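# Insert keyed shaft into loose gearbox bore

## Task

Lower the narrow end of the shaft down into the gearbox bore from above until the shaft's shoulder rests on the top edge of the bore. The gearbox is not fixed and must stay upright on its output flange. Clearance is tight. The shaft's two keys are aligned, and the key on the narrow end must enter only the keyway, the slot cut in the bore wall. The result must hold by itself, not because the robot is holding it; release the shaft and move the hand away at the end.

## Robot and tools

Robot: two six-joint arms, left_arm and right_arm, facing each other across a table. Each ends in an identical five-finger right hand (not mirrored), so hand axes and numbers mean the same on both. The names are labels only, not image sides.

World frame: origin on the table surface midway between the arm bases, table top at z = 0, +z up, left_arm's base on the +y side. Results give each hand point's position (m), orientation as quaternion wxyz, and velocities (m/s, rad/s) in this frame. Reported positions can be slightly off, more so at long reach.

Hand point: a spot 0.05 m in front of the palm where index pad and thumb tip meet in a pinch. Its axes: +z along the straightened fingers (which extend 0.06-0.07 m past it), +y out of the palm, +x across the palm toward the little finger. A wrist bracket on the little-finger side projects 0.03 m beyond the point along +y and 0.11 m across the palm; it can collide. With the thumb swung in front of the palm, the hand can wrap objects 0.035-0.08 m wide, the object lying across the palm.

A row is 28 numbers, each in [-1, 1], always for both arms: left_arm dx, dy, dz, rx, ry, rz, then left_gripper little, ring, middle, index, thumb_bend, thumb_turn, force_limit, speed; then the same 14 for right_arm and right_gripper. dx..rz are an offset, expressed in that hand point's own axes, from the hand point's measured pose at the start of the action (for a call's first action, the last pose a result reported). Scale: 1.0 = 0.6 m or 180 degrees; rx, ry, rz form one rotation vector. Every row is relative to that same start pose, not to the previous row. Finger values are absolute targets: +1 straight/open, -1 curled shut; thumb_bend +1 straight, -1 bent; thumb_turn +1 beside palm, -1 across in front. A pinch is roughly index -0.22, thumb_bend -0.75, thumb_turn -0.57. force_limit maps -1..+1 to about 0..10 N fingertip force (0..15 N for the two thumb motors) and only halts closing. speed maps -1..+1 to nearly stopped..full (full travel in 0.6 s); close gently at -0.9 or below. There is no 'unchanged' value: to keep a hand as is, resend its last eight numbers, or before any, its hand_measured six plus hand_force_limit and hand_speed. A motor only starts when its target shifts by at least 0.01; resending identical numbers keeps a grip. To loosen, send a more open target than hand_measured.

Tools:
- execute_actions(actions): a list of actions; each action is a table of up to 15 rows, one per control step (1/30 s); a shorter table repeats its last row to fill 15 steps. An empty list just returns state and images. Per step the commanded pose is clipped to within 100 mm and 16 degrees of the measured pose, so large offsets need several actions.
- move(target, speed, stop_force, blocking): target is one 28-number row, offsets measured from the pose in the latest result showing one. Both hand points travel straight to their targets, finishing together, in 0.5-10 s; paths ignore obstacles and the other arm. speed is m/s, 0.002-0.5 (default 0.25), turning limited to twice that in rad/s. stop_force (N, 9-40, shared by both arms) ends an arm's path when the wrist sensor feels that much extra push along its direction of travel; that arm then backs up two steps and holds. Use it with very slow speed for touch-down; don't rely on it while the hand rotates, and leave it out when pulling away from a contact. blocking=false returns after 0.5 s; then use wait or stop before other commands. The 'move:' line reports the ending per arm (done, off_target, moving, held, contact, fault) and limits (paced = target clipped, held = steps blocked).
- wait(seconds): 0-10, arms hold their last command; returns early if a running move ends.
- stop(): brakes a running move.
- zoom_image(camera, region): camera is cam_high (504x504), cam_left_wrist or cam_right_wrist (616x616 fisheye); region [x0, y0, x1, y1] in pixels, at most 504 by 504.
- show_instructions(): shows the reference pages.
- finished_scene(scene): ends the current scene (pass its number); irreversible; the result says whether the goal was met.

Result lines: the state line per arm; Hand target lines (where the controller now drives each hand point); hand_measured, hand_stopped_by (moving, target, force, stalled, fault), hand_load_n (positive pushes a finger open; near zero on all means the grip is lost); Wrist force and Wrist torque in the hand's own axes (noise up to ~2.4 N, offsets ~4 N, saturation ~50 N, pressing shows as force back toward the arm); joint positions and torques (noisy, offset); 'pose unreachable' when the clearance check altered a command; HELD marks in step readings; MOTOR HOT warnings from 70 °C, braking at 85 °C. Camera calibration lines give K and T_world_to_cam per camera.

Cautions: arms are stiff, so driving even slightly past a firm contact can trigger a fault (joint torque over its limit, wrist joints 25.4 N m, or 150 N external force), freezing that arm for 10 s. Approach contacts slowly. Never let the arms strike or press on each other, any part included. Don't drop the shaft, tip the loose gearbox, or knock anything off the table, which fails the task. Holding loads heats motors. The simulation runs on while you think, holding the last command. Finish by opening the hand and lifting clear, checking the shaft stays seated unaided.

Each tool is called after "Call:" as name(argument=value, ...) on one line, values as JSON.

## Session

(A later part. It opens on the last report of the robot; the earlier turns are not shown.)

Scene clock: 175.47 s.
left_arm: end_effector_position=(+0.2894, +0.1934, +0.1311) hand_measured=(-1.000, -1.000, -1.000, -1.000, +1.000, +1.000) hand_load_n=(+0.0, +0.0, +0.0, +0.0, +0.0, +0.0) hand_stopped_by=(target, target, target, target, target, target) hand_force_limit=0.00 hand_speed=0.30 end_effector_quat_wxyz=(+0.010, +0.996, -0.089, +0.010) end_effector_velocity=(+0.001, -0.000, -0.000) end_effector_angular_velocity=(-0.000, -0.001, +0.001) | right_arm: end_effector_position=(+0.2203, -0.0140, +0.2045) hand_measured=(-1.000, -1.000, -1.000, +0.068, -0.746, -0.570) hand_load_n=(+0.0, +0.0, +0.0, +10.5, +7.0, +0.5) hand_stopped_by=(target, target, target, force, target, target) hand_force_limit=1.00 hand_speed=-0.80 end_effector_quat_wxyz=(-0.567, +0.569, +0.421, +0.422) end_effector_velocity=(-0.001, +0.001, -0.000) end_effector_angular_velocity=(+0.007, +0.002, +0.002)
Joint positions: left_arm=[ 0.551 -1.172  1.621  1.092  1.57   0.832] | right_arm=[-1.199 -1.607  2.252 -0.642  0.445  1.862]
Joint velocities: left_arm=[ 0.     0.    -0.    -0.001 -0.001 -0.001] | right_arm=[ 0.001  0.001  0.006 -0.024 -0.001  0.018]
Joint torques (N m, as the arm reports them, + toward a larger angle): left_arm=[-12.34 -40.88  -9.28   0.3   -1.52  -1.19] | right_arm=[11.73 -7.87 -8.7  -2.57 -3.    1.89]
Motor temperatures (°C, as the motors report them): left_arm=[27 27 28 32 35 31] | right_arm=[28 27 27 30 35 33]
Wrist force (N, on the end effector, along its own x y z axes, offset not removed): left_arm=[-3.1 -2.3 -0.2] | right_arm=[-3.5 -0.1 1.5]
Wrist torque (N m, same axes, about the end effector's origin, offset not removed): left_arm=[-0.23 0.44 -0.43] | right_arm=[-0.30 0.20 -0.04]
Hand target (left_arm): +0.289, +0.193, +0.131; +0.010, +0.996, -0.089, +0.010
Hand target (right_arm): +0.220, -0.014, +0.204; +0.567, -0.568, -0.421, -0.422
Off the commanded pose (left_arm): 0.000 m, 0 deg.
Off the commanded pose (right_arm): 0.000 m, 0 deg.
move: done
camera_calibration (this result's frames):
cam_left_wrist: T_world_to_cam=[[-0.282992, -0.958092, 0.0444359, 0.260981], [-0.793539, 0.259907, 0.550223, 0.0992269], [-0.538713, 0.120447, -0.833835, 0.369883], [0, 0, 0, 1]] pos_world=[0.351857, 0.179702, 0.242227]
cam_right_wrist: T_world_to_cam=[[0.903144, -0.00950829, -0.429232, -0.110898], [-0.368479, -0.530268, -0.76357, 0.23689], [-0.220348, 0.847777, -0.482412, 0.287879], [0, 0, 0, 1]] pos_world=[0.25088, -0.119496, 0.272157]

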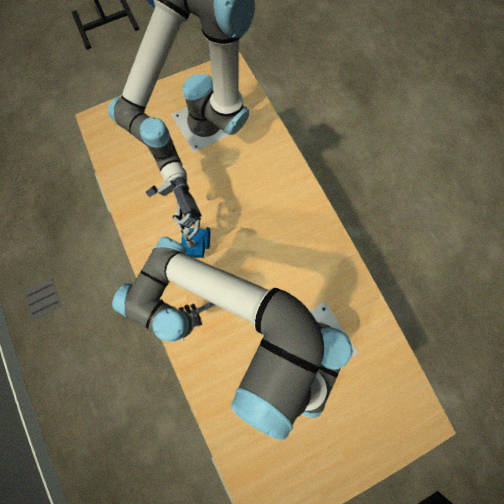

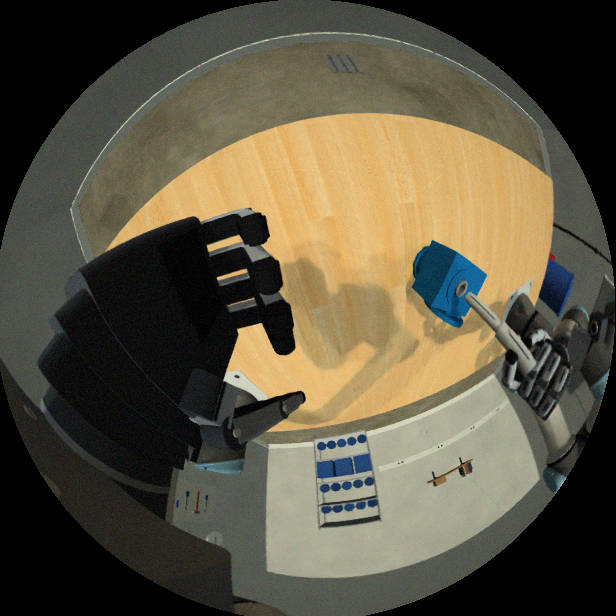

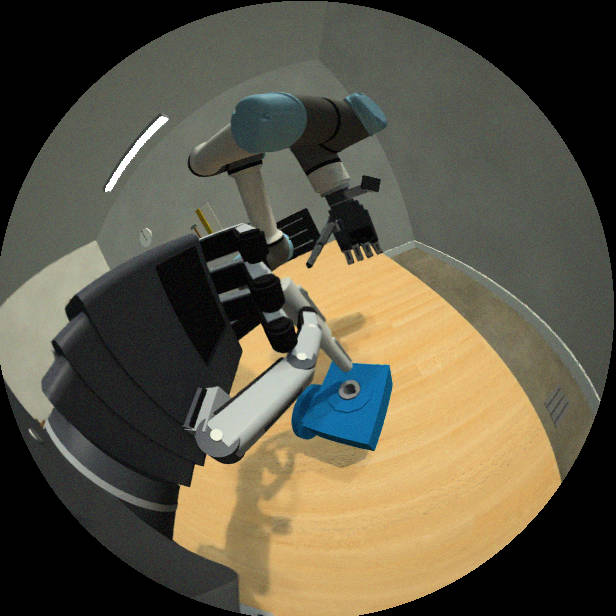

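Call:
move(target=[0,0,0,0,0,0,-1,-1,-1,-1,1,1,0,0.3,-0.005,-0.016,0.01,-0.319,0.097,0,-1,-1,-1,-0.33,-0.75,-0.57,1,-0.8], speed=0.2)

Call:
zoom_image(camera="cam_left_wrist", region=[420,230,580,390])

Call:
zoom_image(camera="cam_right_wrist", region=[260,260,420,420])

Scene clock: 178.70 s.
left_arm: end_effector_position=(+0.2894, +0.1934, +0.1311) hand_measured=(-1.000, -1.000, -1.000, -1.000, +1.000, +1.000) hand_load_n=(+0.0, +0.0, +0.0, +0.0, +0.0, +0.0) hand_stopped_by=(target, target, target, target, target, target) hand_force_limit=0.00 hand_speed=0.30 end_effector_quat_wxyz=(+0.010, +0.996, -0.089, +0.010) end_effector_velocity=(+0.000, -0.000, +0.001) end_effector_angular_velocity=(-0.002, -0.002, -0.003) | right_arm: end_effector_position=(+0.2103, -0.0078, +0.2043) hand_measured=(-1.000, -1.000, -1.000, +0.068, -0.746, -0.570) hand_load_n=(+0.0, +0.0, +0.0, +10.5, +7.0, +0.5) hand_stopped_by=(target, target, target, force, target, target) hand_force_limit=1.00 hand_speed=-0.80 end_effector_quat_wxyz=(-0.281, +0.702, +0.081, +0.650) end_effector_velocity=(+0.001, +0.001, +0.001) end_effector_angular_velocity=(+0.000, -0.000, -0.008)
Joint positions: left_arm=[ 0.551 -1.172  1.621  1.092  1.57   0.832] | right_arm=[-0.416 -1.377  2.001 -0.626  2.275  1.862]
Joint velocities: left_arm=[-0.    -0.002 -0.001  0.    -0.001  0.003] | right_arm=[ 0.002  0.005 -0.007  0.003  0.01  -0.   ]
Joint torques (N m, as the arm reports them, + toward a larger angle): left_arm=[-11.87 -40.59  -9.46   0.25  -1.57  -1.18] | right_arm=[ 12.84 -17.58 -30.64  -0.03   2.9   -1.33]
Motor temperatures (°C, as the motors report them): left_arm=[27 27 28 32 35 31] | right_arm=[28 27 27 30 35 33]
Wrist force (N, on the end effector, along its own x y z axes, offset not removed): left_arm=[-4.1 -1.4 4.4] | right_arm=[-2.3 -1.3 -1.9]
Wrist torque (N m, same axes, about the end effector's origin, offset not removed): left_arm=[-0.17 0.41 -0.29] | right_arm=[-0.23 0.25 0.14]
Hand target (left_arm): +0.289, +0.193, +0.131; +0.010, +0.996, -0.089, +0.010
Hand target (right_arm): +0.210, -0.008, +0.204; -0.280, +0.702, +0.081, +0.650
Off the commanded pose (left_arm): 0.000 m, 0 deg.
Off the commanded pose (right_arm): 0.000 m, 0 deg.
move: done
camera_calibration (this result's frames):
cam_left_wrist: T_world_to_cam=[[-0.282992, -0.958092, 0.044436, 0.260981], [-0.793539, 0.259907, 0.550222, 0.099227], [-0.538713, 0.120447, -0.833835, 0.369883], [0, 0, 0, 1]] pos_world=[0.351857, 0.179702, 0.242227]
cam_right_wrist: T_world_to_cam=[[0.445013, -0.786327, -0.428547, -0.0117442], [-0.641065, 0.0544229, -0.765555, 0.298683], [0.625299, 0.615408, -0.479868, 0.100098], [0, 0, 0, 1]] pos_world=[0.134111, -0.0870908, 0.271659]

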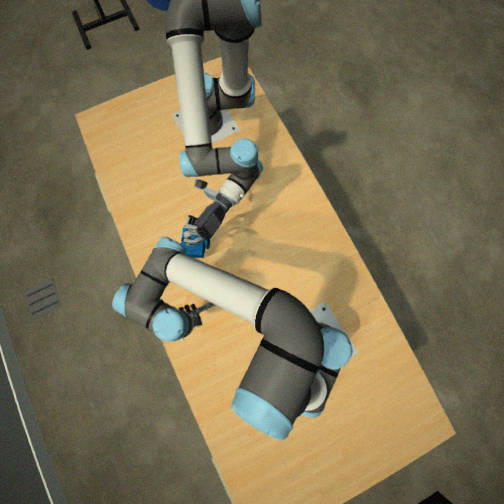

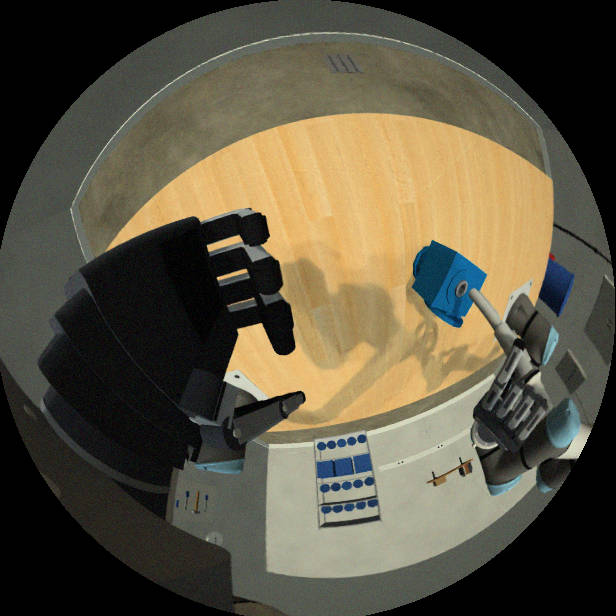

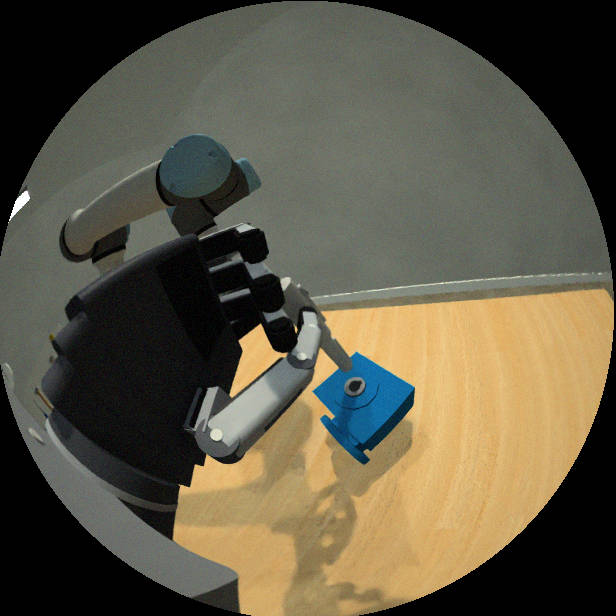

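Region (420, 230, 580, 390) of cam_left_wrist's 616x616 image, scaled by 3.150, with more detail than that image has.

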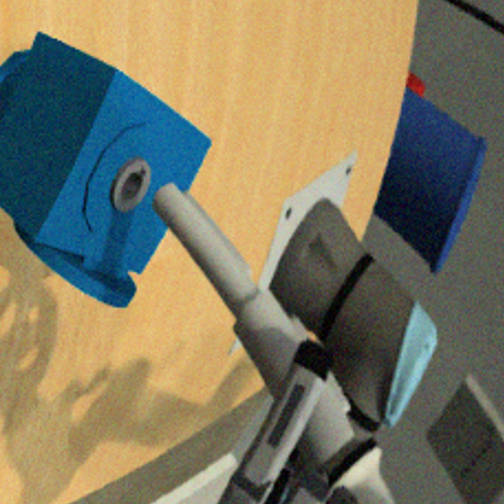

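Region (260, 260, 420, 420) of cam_right_wrist's 616x616 image, scaled by 3.150, with more detail than that image has.

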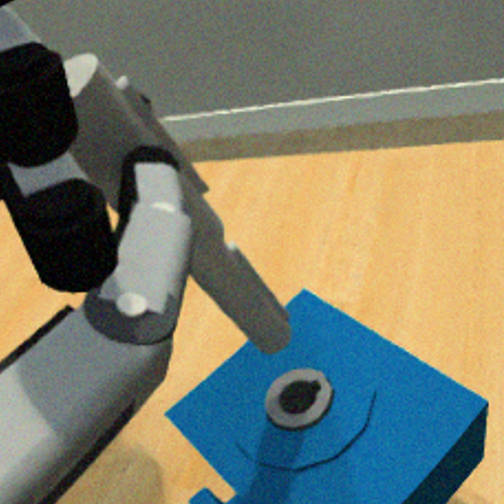

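Call:
move(target=[0,0,0,0,0,0,-1,-1,-1,-1,1,1,0,0.3,-0.017,0.024,-0.004,0,-0.026,0.04,-1,-1,-1,-0.33,-0.75,-0.57,1,-0.8], speed=0.05)

Call:
zoom_image(camera="cam_left_wrist", region=[420,230,580,390])

Call:
zoom_image(camera="cam_right_wrist", region=[260,260,420,420])

Scene clock: 181.10 s.
left_arm: end_effector_position=(+0.2894, +0.1934, +0.1311) hand_measured=(-1.000, -1.000, -1.000, -1.000, +1.000, +1.000) hand_load_n=(+0.0, +0.0, +0.0, +0.0, +0.0, +0.0) hand_stopped_by=(target, target, target, target, target, target) hand_force_limit=0.00 hand_speed=0.30 end_effector_quat_wxyz=(+0.010, +0.996, -0.089, +0.010) end_effector_velocity=(-0.001, +0.000, -0.001) end_effector_angular_velocity=(+0.002, +0.003, -0.001) | right_arm: end_effector_position=(+0.2137, -0.0184, +0.1904) hand_measured=(-1.000, -1.000, -1.000, +0.068, -0.746, -0.570) hand_load_n=(+0.0, +0.0, +0.0, +10.5, +7.0, +0.5) hand_stopped_by=(target, target, target, force, target, target) hand_force_limit=1.00 hand_speed=-0.80 end_effector_quat_wxyz=(-0.317, +0.731, +0.048, +0.602) end_effector_velocity=(+0.000, -0.001, -0.001) end_effector_angular_velocity=(+0.003, +0.007, +0.002)
Joint positions: left_arm=[ 0.551 -1.172  1.621  1.092  1.57   0.832] | right_arm=[-0.466 -1.417  2.018 -0.509  2.195  2.044]
Joint velocities: left_arm=[0.    0.002 0.001 0.001 0.001 0.001] | right_arm=[-0.004 -0.003  0.001  0.006 -0.006  0.009]
Joint torques (N m, as the arm reports them, + toward a larger angle): left_arm=[-12.52 -40.69  -9.04   0.28  -1.47  -1.17] | right_arm=[-14.16 -30.36 -10.03  -0.08  -2.86   1.88]
Motor temperatures (°C, as the motors report them): left_arm=[27 28 28 32 35 31] | right_arm=[28 27 27 30 35 33]
Wrist force (N, on the end effector, along its own x y z axes, offset not removed): left_arm=[-1.7 0.8 2.5] | right_arm=[-3.7 1.5 -0.1]
Wrist torque (N m, same axes, about the end effector's origin, offset not removed): left_arm=[0.00 0.09 -0.14] | right_arm=[0.02 0.31 0.14]
Hand target (left_arm): +0.289, +0.193, +0.131; +0.010, +0.996, -0.089, +0.010
Hand target (right_arm): +0.214, -0.018, +0.190; -0.317, +0.731, +0.048, +0.602
Off the commanded pose (left_arm): 0.000 m, 0 deg.
Off the commanded pose (right_arm): 0.000 m, 0 deg.
move: done
camera_calibration (this result's frames):
cam_left_wrist: T_world_to_cam=[[-0.282993, -0.958092, 0.0444361, 0.260981], [-0.793539, 0.259907, 0.550222, 0.099227], [-0.538713, 0.120447, -0.833835, 0.369883], [0, 0, 0, 1]] pos_world=[0.351857, 0.179702, 0.242227]
cam_right_wrist: T_world_to_cam=[[0.400203, -0.742658, -0.536932, 0.00353779], [-0.736307, 0.0882483, -0.670869, 0.293703], [0.54561, 0.66383, -0.511507, 0.121815], [0, 0, 0, 1]] pos_world=[0.148376, -0.104156, 0.261245]

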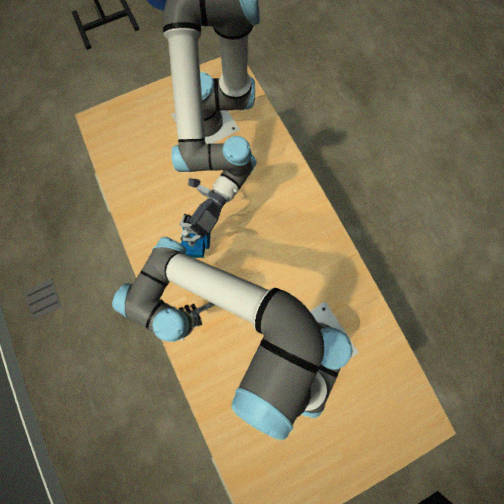

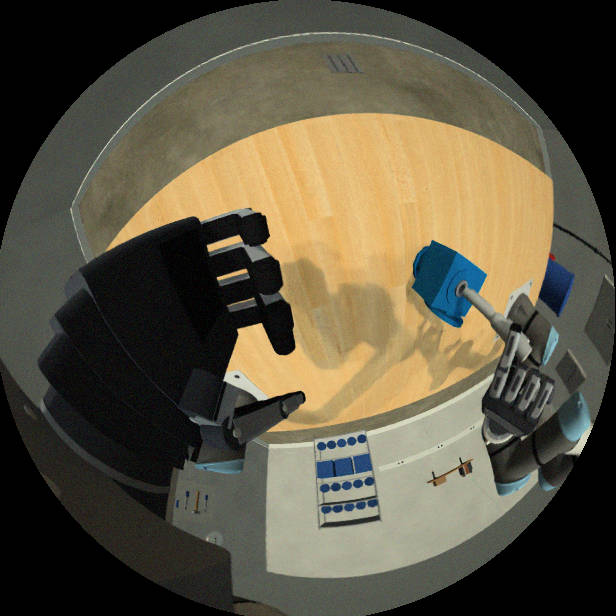

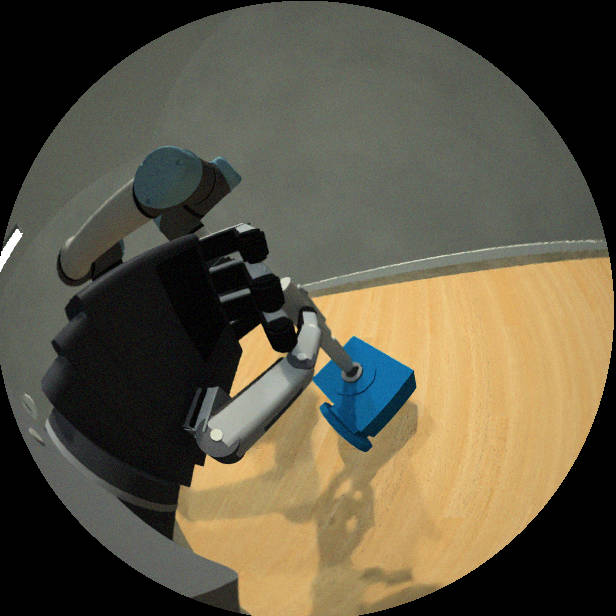

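Region (420, 230, 580, 390) of cam_left_wrist's 616x616 image, scaled by 3.150, with more detail than that image has.

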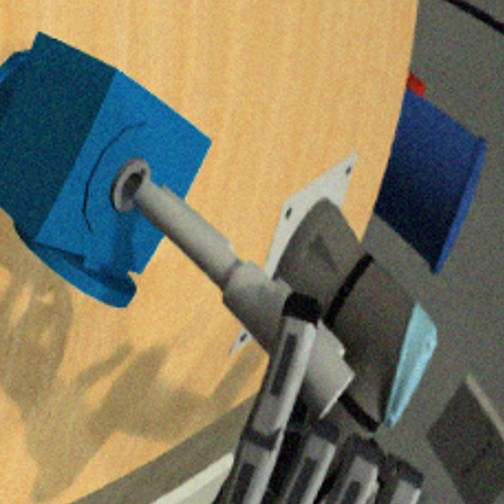

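Region (260, 260, 420, 420) of cam_right_wrist's 616x616 image, scaled by 3.150, with more detail than that image has.

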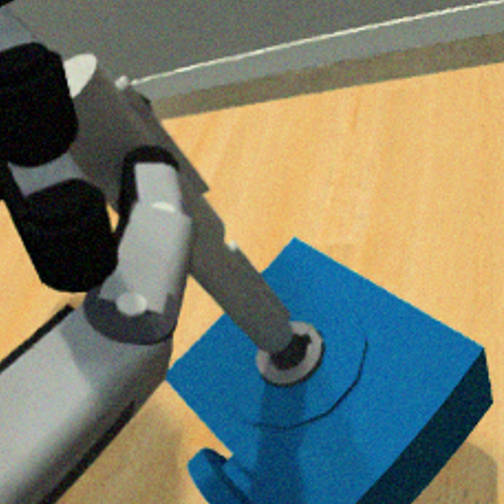

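Call:
move(target=[0,0,0,0,0,0,-1,-1,-1,-1,1,1,0,0.3,-0.0205,0.011,0.0017,0,0,0.005,-1,-1,-1,-0.33,-0.75,-0.57,1,-0.8], speed=0.008, stop_force=9)

Call:
zoom_image(camera="cam_left_wrist", region=[430,250,510,330])

Call:
zoom_image(camera="cam_right_wrist", region=[310,320,390,400])

Scene clock: 182.90 s.
left_arm: end_effector_position=(+0.2894, +0.1934, +0.1311) hand_measured=(-1.000, -1.000, -1.000, -1.000, +1.000, +1.000) hand_load_n=(+0.0, +0.0, +0.0, +0.0, +0.0, +0.0) hand_stopped_by=(target, target, target, target, target, target) hand_force_limit=0.00 hand_speed=0.30 end_effector_quat_wxyz=(+0.010, +0.996, -0.089, +0.010) end_effector_velocity=(-0.000, +0.000, -0.000) end_effector_angular_velocity=(-0.001, +0.001, +0.001) | right_arm: end_effector_position=(+0.2141, -0.0191, +0.1807) hand_measured=(-1.000, -1.000, -1.000, +0.068, -0.746, -0.570) hand_load_n=(+0.0, +0.0, +0.0, +11.5, +4.0, -2.5) hand_stopped_by=(target, target, target, force, target, target) hand_force_limit=1.00 hand_speed=-0.80 end_effector_quat_wxyz=(-0.320, +0.732, +0.044, +0.600) end_effector_velocity=(+0.000, +0.000, +0.003) end_effector_angular_velocity=(-0.004, -0.002, +0.001)
Joint positions: left_arm=[ 0.551 -1.172  1.621  1.092  1.57   0.832] | right_arm=[-0.469 -1.406  2.033 -0.535  2.192  2.055]
Joint velocities: left_arm=[ 0.    -0.001  0.002 -0.002  0.001 -0.001] | right_arm=[-0.001 -0.003 -0.004  0.008 -0.002 -0.004]
Joint torques (N m, as the arm reports them, + toward a larger angle): left_arm=[-11.75 -40.78  -8.65   0.3   -1.48  -1.22] | right_arm=[ -3.06 -28.6  -28.16   0.92   0.05  -1.39]
Motor temperatures (°C, as the motors report them): left_arm=[27 28 28 32 35 31] | right_arm=[28 27 27 30 35 33]
Wrist force (N, on the end effector, along its own x y z axes, offset not removed): left_arm=[-1.0 -0.6 -0.1] | right_arm=[-1.0 -3.1 2.3]
Wrist torque (N m, same axes, about the end effector's origin, offset not removed): left_arm=[0.00 0.05 -0.21] | right_arm=[-0.64 0.65 0.04]
Hand target (left_arm): +0.289, +0.193, +0.131; +0.010, +0.996, -0.089, +0.010
Hand target (right_arm): +0.214, -0.019, +0.181; -0.320, +0.732, +0.044, +0.600
Off the commanded pose (left_arm): 0.000 m, 0 deg.
Off the commanded pose (right_arm): 0.004 m, 0 deg.
move: contact (right_arm)
camera_calibration (this result's frames):
cam_left_wrist: T_world_to_cam=[[-0.282992, -0.958092, 0.0444359, 0.260981], [-0.793539, 0.259907, 0.550222, 0.099227], [-0.538713, 0.120447, -0.833835, 0.369883], [0, 0, 0, 1]] pos_world=[0.351857, 0.179703, 0.242227]
cam_right_wrist: T_world_to_cam=[[0.39641, -0.738114, -0.545937, 0.000169746], [-0.74021, 0.0948104, -0.665658, 0.287556], [0.543092, 0.667981, -0.508775, 0.117211], [0, 0, 0, 1]] pos_world=[0.149128, -0.105433, 0.251141]

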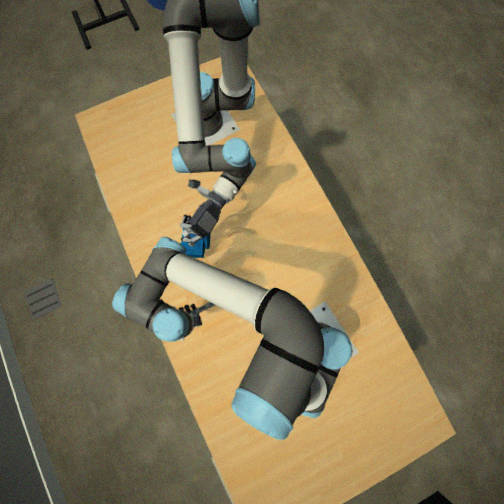

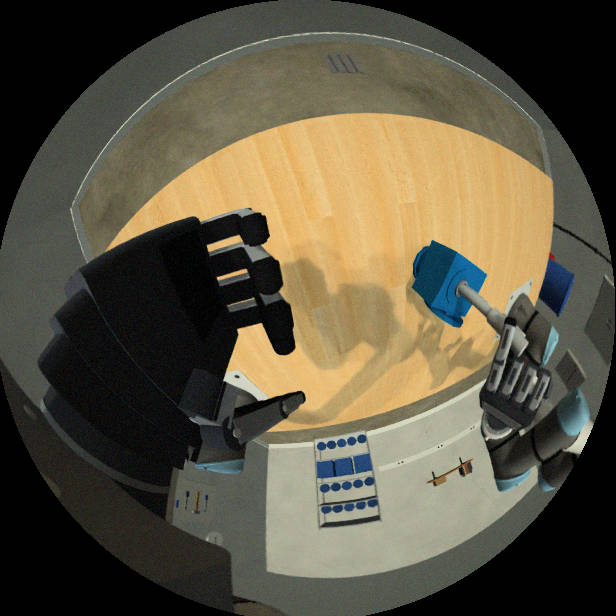

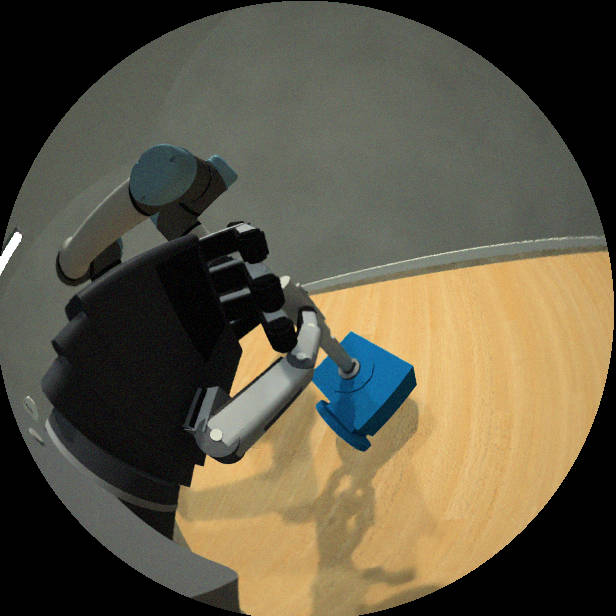

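Region (430, 250, 510, 330) of cam_left_wrist's 616x616 image, scaled by 6.300, with more detail than that image has.

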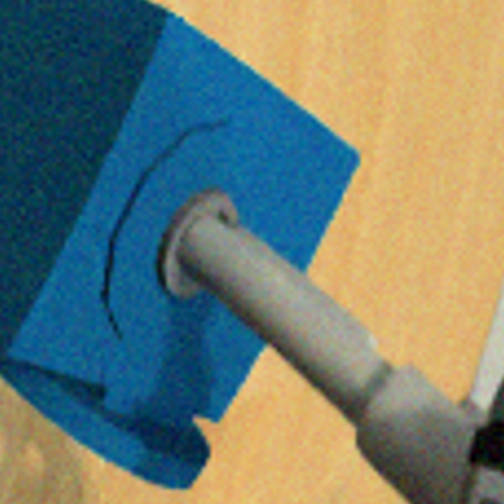

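Region (310, 320, 390, 400) of cam_right_wrist's 616x616 image, scaled by 6.300, with more detail than that image has.

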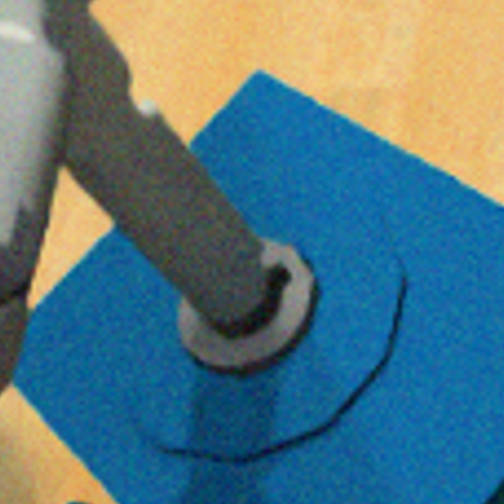

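Call:
move(target=[0,0,0,0,0,0,-1,-1,-1,-1,1,1,0,0.3,0.0035,0.0015,-0.002,0,0,0,-1,-1,-1,-0.33,-0.75,-0.57,1,-0.8], speed=0.008)

Call:
move(target=[0,0,0,0,0,0,-1,-1,-1,-1,1,1,0,0.3,-0.0227,0.0103,0.0018,0,0,0,-1,-1,-1,-0.33,-0.75,-0.57,1,-0.8], speed=0.005, stop_force=9)

Call:
zoom_image(camera="cam_left_wrist", region=[430,250,510,330])

Call:
zoom_image(camera="cam_right_wrist", region=[310,320,390,400])

Scene clock: 183.87 s.
left_arm: end_effector_position=(+0.2894, +0.1934, +0.1311) hand_measured=(-1.000, -1.000, -1.000, -1.000, +1.000, +1.000) hand_load_n=(+0.0, +0.0, +0.0, +0.0, +0.0, +0.0) hand_stopped_by=(target, target, target, target, target, target) hand_force_limit=0.00 hand_speed=0.30 end_effector_quat_wxyz=(+0.010, +0.996, -0.089, +0.010) end_effector_velocity=(+0.000, -0.000, -0.000) end_effector_angular_velocity=(+0.000, -0.000, +0.000) | right_arm: end_effector_position=(+0.2140, -0.0211, +0.1823) hand_measured=(-1.000, -1.000, -1.000, +0.068, -0.746, -0.570) hand_load_n=(+0.0, +0.0, +0.0, +11.0, +6.0, -0.5) hand_stopped_by=(target, target, target, force, target, target) hand_force_limit=1.00 hand_speed=-0.80 end_effector_quat_wxyz=(-0.320, +0.732, +0.044, +0.600) end_effector_velocity=(-0.000, -0.001, +0.000) end_effector_angular_velocity=(-0.001, +0.001, +0.000)
Joint positions: left_arm=[ 0.551 -1.172  1.621  1.092  1.57   0.832] | right_arm=[-0.47  -1.413  2.036 -0.531  2.19   2.054]
Joint velocities: left_arm=[-0.     0.001 -0.001 -0.    -0.    -0.001] | right_arm=[-0.    -0.002  0.001  0.002 -0.001  0.   ]
Joint torques (N m, as the arm reports them, + toward a larger angle): left_arm=[-12.08 -40.84  -8.95   0.21  -1.66  -1.26] | right_arm=[-14.53 -30.38  -9.16  -0.03  -2.75   0.99]
Motor temperatures (°C, as the motors report them): left_arm=[27 28 28 32 35 31] | right_arm=[28 27 27 30 35 33]
Wrist force (N, on the end effector, along its own x y z axes, offset not removed): left_arm=[-3.9 -1.1 0.5] | right_arm=[-1.9 0.2 1.1]
Wrist torque (N m, same axes, about the end effector's origin, offset not removed): left_arm=[-0.19 0.39 -0.22] | right_arm=[-0.25 0.07 0.18]
Hand target (left_arm): +0.289, +0.193, +0.131; +0.010, +0.996, -0.089, +0.010
Hand target (right_arm): +0.214, -0.021, +0.182; -0.320, +0.732, +0.044, +0.600
Off the commanded pose (left_arm): 0.000 m, 0 deg.
Off the commanded pose (right_arm): 0.000 m, 0 deg.
move: done
camera_calibration (this result's frames):
cam_left_wrist: T_world_to_cam=[[-0.282992, -0.958092, 0.0444361, 0.260981], [-0.793539, 0.259907, 0.550222, 0.099227], [-0.538713, 0.120447, -0.833835, 0.369883], [0, 0, 0, 1]] pos_world=[0.351857, 0.179702, 0.242227]
cam_right_wrist: T_world_to_cam=[[0.396446, -0.738128, -0.545892, -0.000404791], [-0.740187, 0.0947673, -0.66569, 0.288773], [0.543097, 0.667972, -0.508782, 0.119362], [0, 0, 0, 1]] pos_world=[0.149081, -0.107396, 0.252742]

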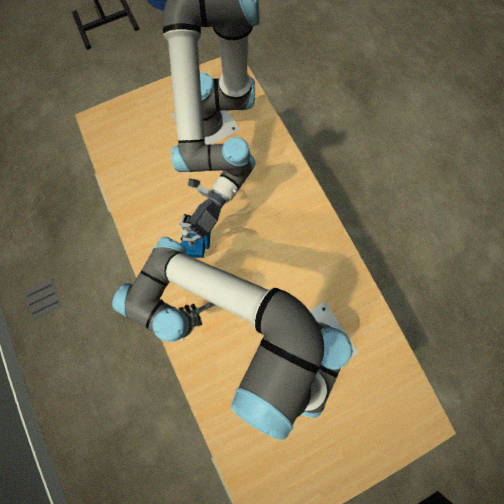

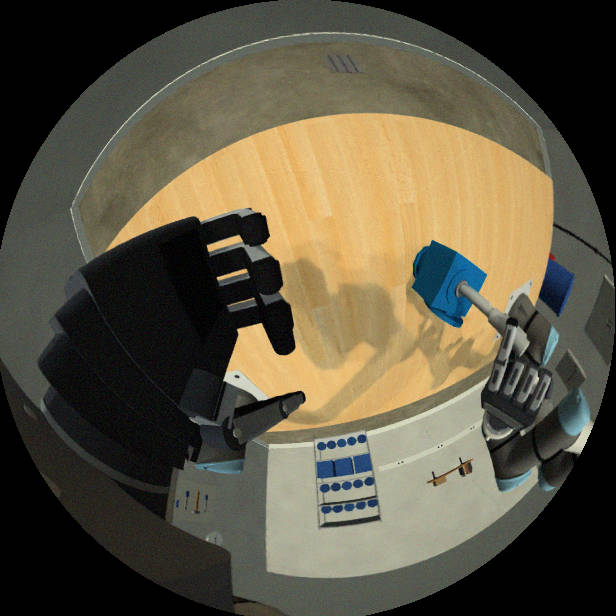

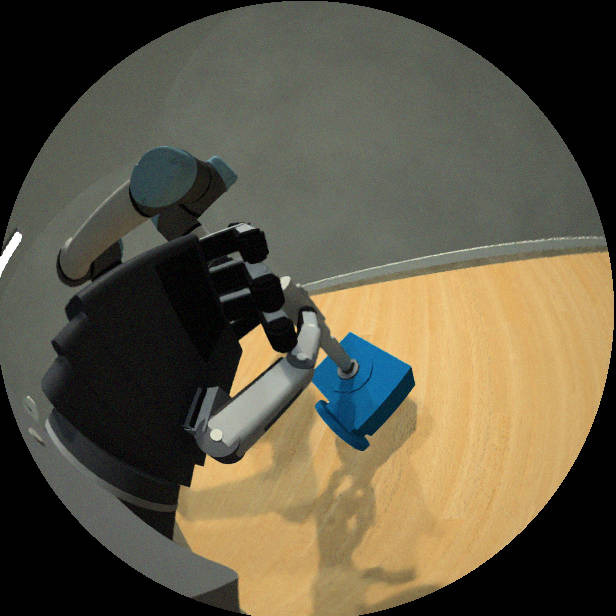

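Scene clock: 184.60 s.
left_arm: end_effector_position=(+0.2894, +0.1934, +0.1311) hand_measured=(-1.000, -1.000, -1.000, -1.000, +1.000, +1.000) hand_load_n=(+0.0, +0.0, +0.0, +0.0, +0.0, +0.0) hand_stopped_by=(target, target, target, target, target, target) hand_force_limit=0.00 hand_speed=0.30 end_effector_quat_wxyz=(+0.010, +0.996, -0.089, +0.010) end_effector_velocity=(-0.000, +0.000, +0.000) end_effector_angular_velocity=(+0.001, +0.002, -0.002) | right_arm: end_effector_position=(+0.2140, -0.0211, +0.1803) hand_measured=(-1.000, -1.000, -1.000, +0.068, -0.746, -0.570) hand_load_n=(+0.0, +0.0, +0.0, +12.0, +3.5, -2.5) hand_stopped_by=(target, target, target, force, target, target) hand_force_limit=1.00 hand_speed=-0.80 end_effector_quat_wxyz=(-0.320, +0.732, +0.044, +0.600) end_effector_velocity=(+0.000, +0.000, +0.002) end_effector_angular_velocity=(+0.001, -0.000, -0.001)
Joint positions: left_arm=[ 0.551 -1.172  1.621  1.092  1.57   0.832] | right_arm=[-0.47  -1.41   2.039 -0.537  2.19   2.054]
Joint velocities: left_arm=[ 0.001  0.001 -0.001  0.002  0.001  0.003] | right_arm=[-0.001 -0.003 -0.003  0.005  0.001 -0.   ]
Joint torques (N m, as the arm reports them, + toward a larger angle): left_arm=[-12.09 -40.63  -8.5    0.2   -1.49  -1.32] | right_arm=[-10.97 -24.33 -25.1    1.68  -1.21   1.88]
Motor temperatures (°C, as the motors report them): left_arm=[27 28 28 32 35 31] | right_arm=[28 27 27 30 35 33]
Wrist force (N, on the end effector, along its own x y z axes, offset not removed): left_arm=[-1.0 0.1 1.9] | right_arm=[6.8 -4.6 2.2]
Wrist torque (N m, same axes, about the end effector's origin, offset not removed): left_arm=[0.15 0.08 -0.01] | right_arm=[-0.31 0.33 0.17]
Hand target (left_arm): +0.289, +0.193, +0.131; +0.010, +0.996, -0.089, +0.010
Hand target (right_arm): +0.214, -0.021, +0.181; -0.320, +0.732, +0.044, +0.600
Off the commanded pose (left_arm): 0.000 m, 0 deg.
Off the commanded pose (right_arm): 0.013 m, 0 deg.
move: contact (right_arm)
camera_calibration (this result's frames):
cam_left_wrist: T_world_to_cam=[[-0.282992, -0.958092, 0.0444358, 0.260981], [-0.793539, 0.259907, 0.550222, 0.099227], [-0.538713, 0.120447, -0.833835, 0.369883], [0, 0, 0, 1]] pos_world=[0.351857, 0.179703, 0.242227]
cam_right_wrist: T_world_to_cam=[[0.396396, -0.738239, -0.545777, -0.00154217], [-0.740244, 0.0946357, -0.665644, 0.28745], [0.543055, 0.667867, -0.508964, 0.118456], [0, 0, 0, 1]] pos_world=[0.149066, -0.107454, 0.250788]

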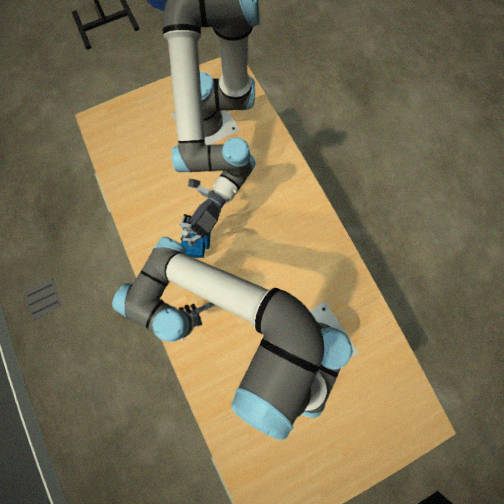

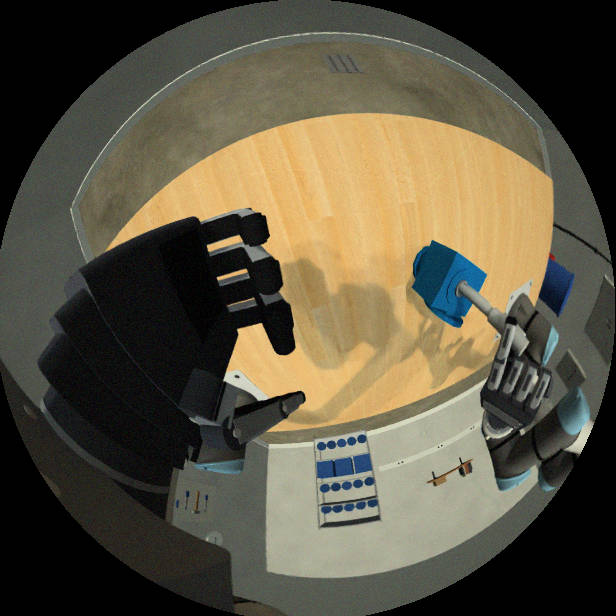

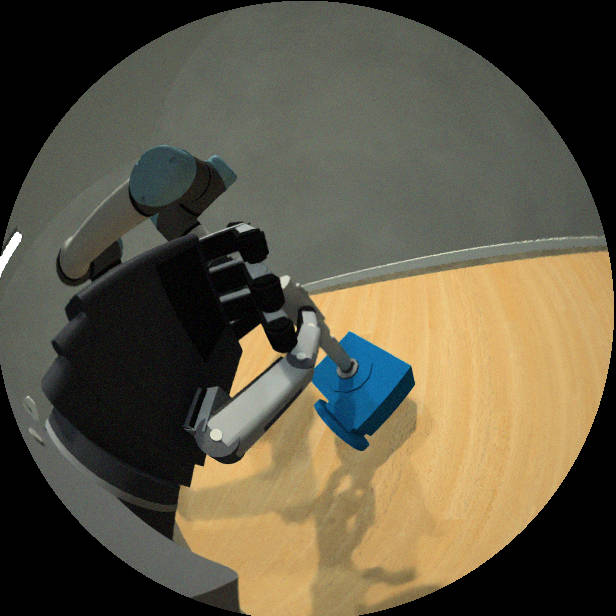

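Region (430, 250, 510, 330) of cam_left_wrist's 616x616 image, scaled by 6.300, with more detail than that image has.

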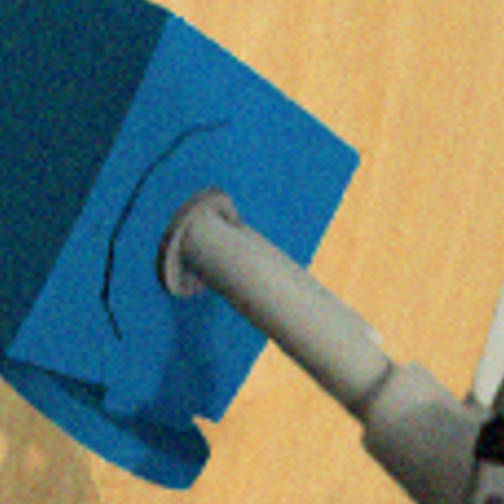

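Region (310, 320, 390, 400) of cam_right_wrist's 616x616 image, scaled by 6.300, with more detail than that image has.

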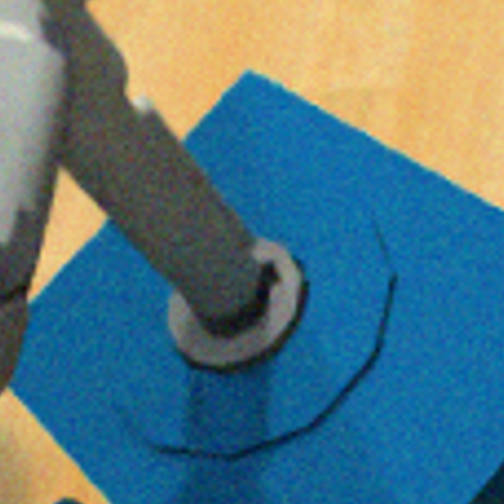

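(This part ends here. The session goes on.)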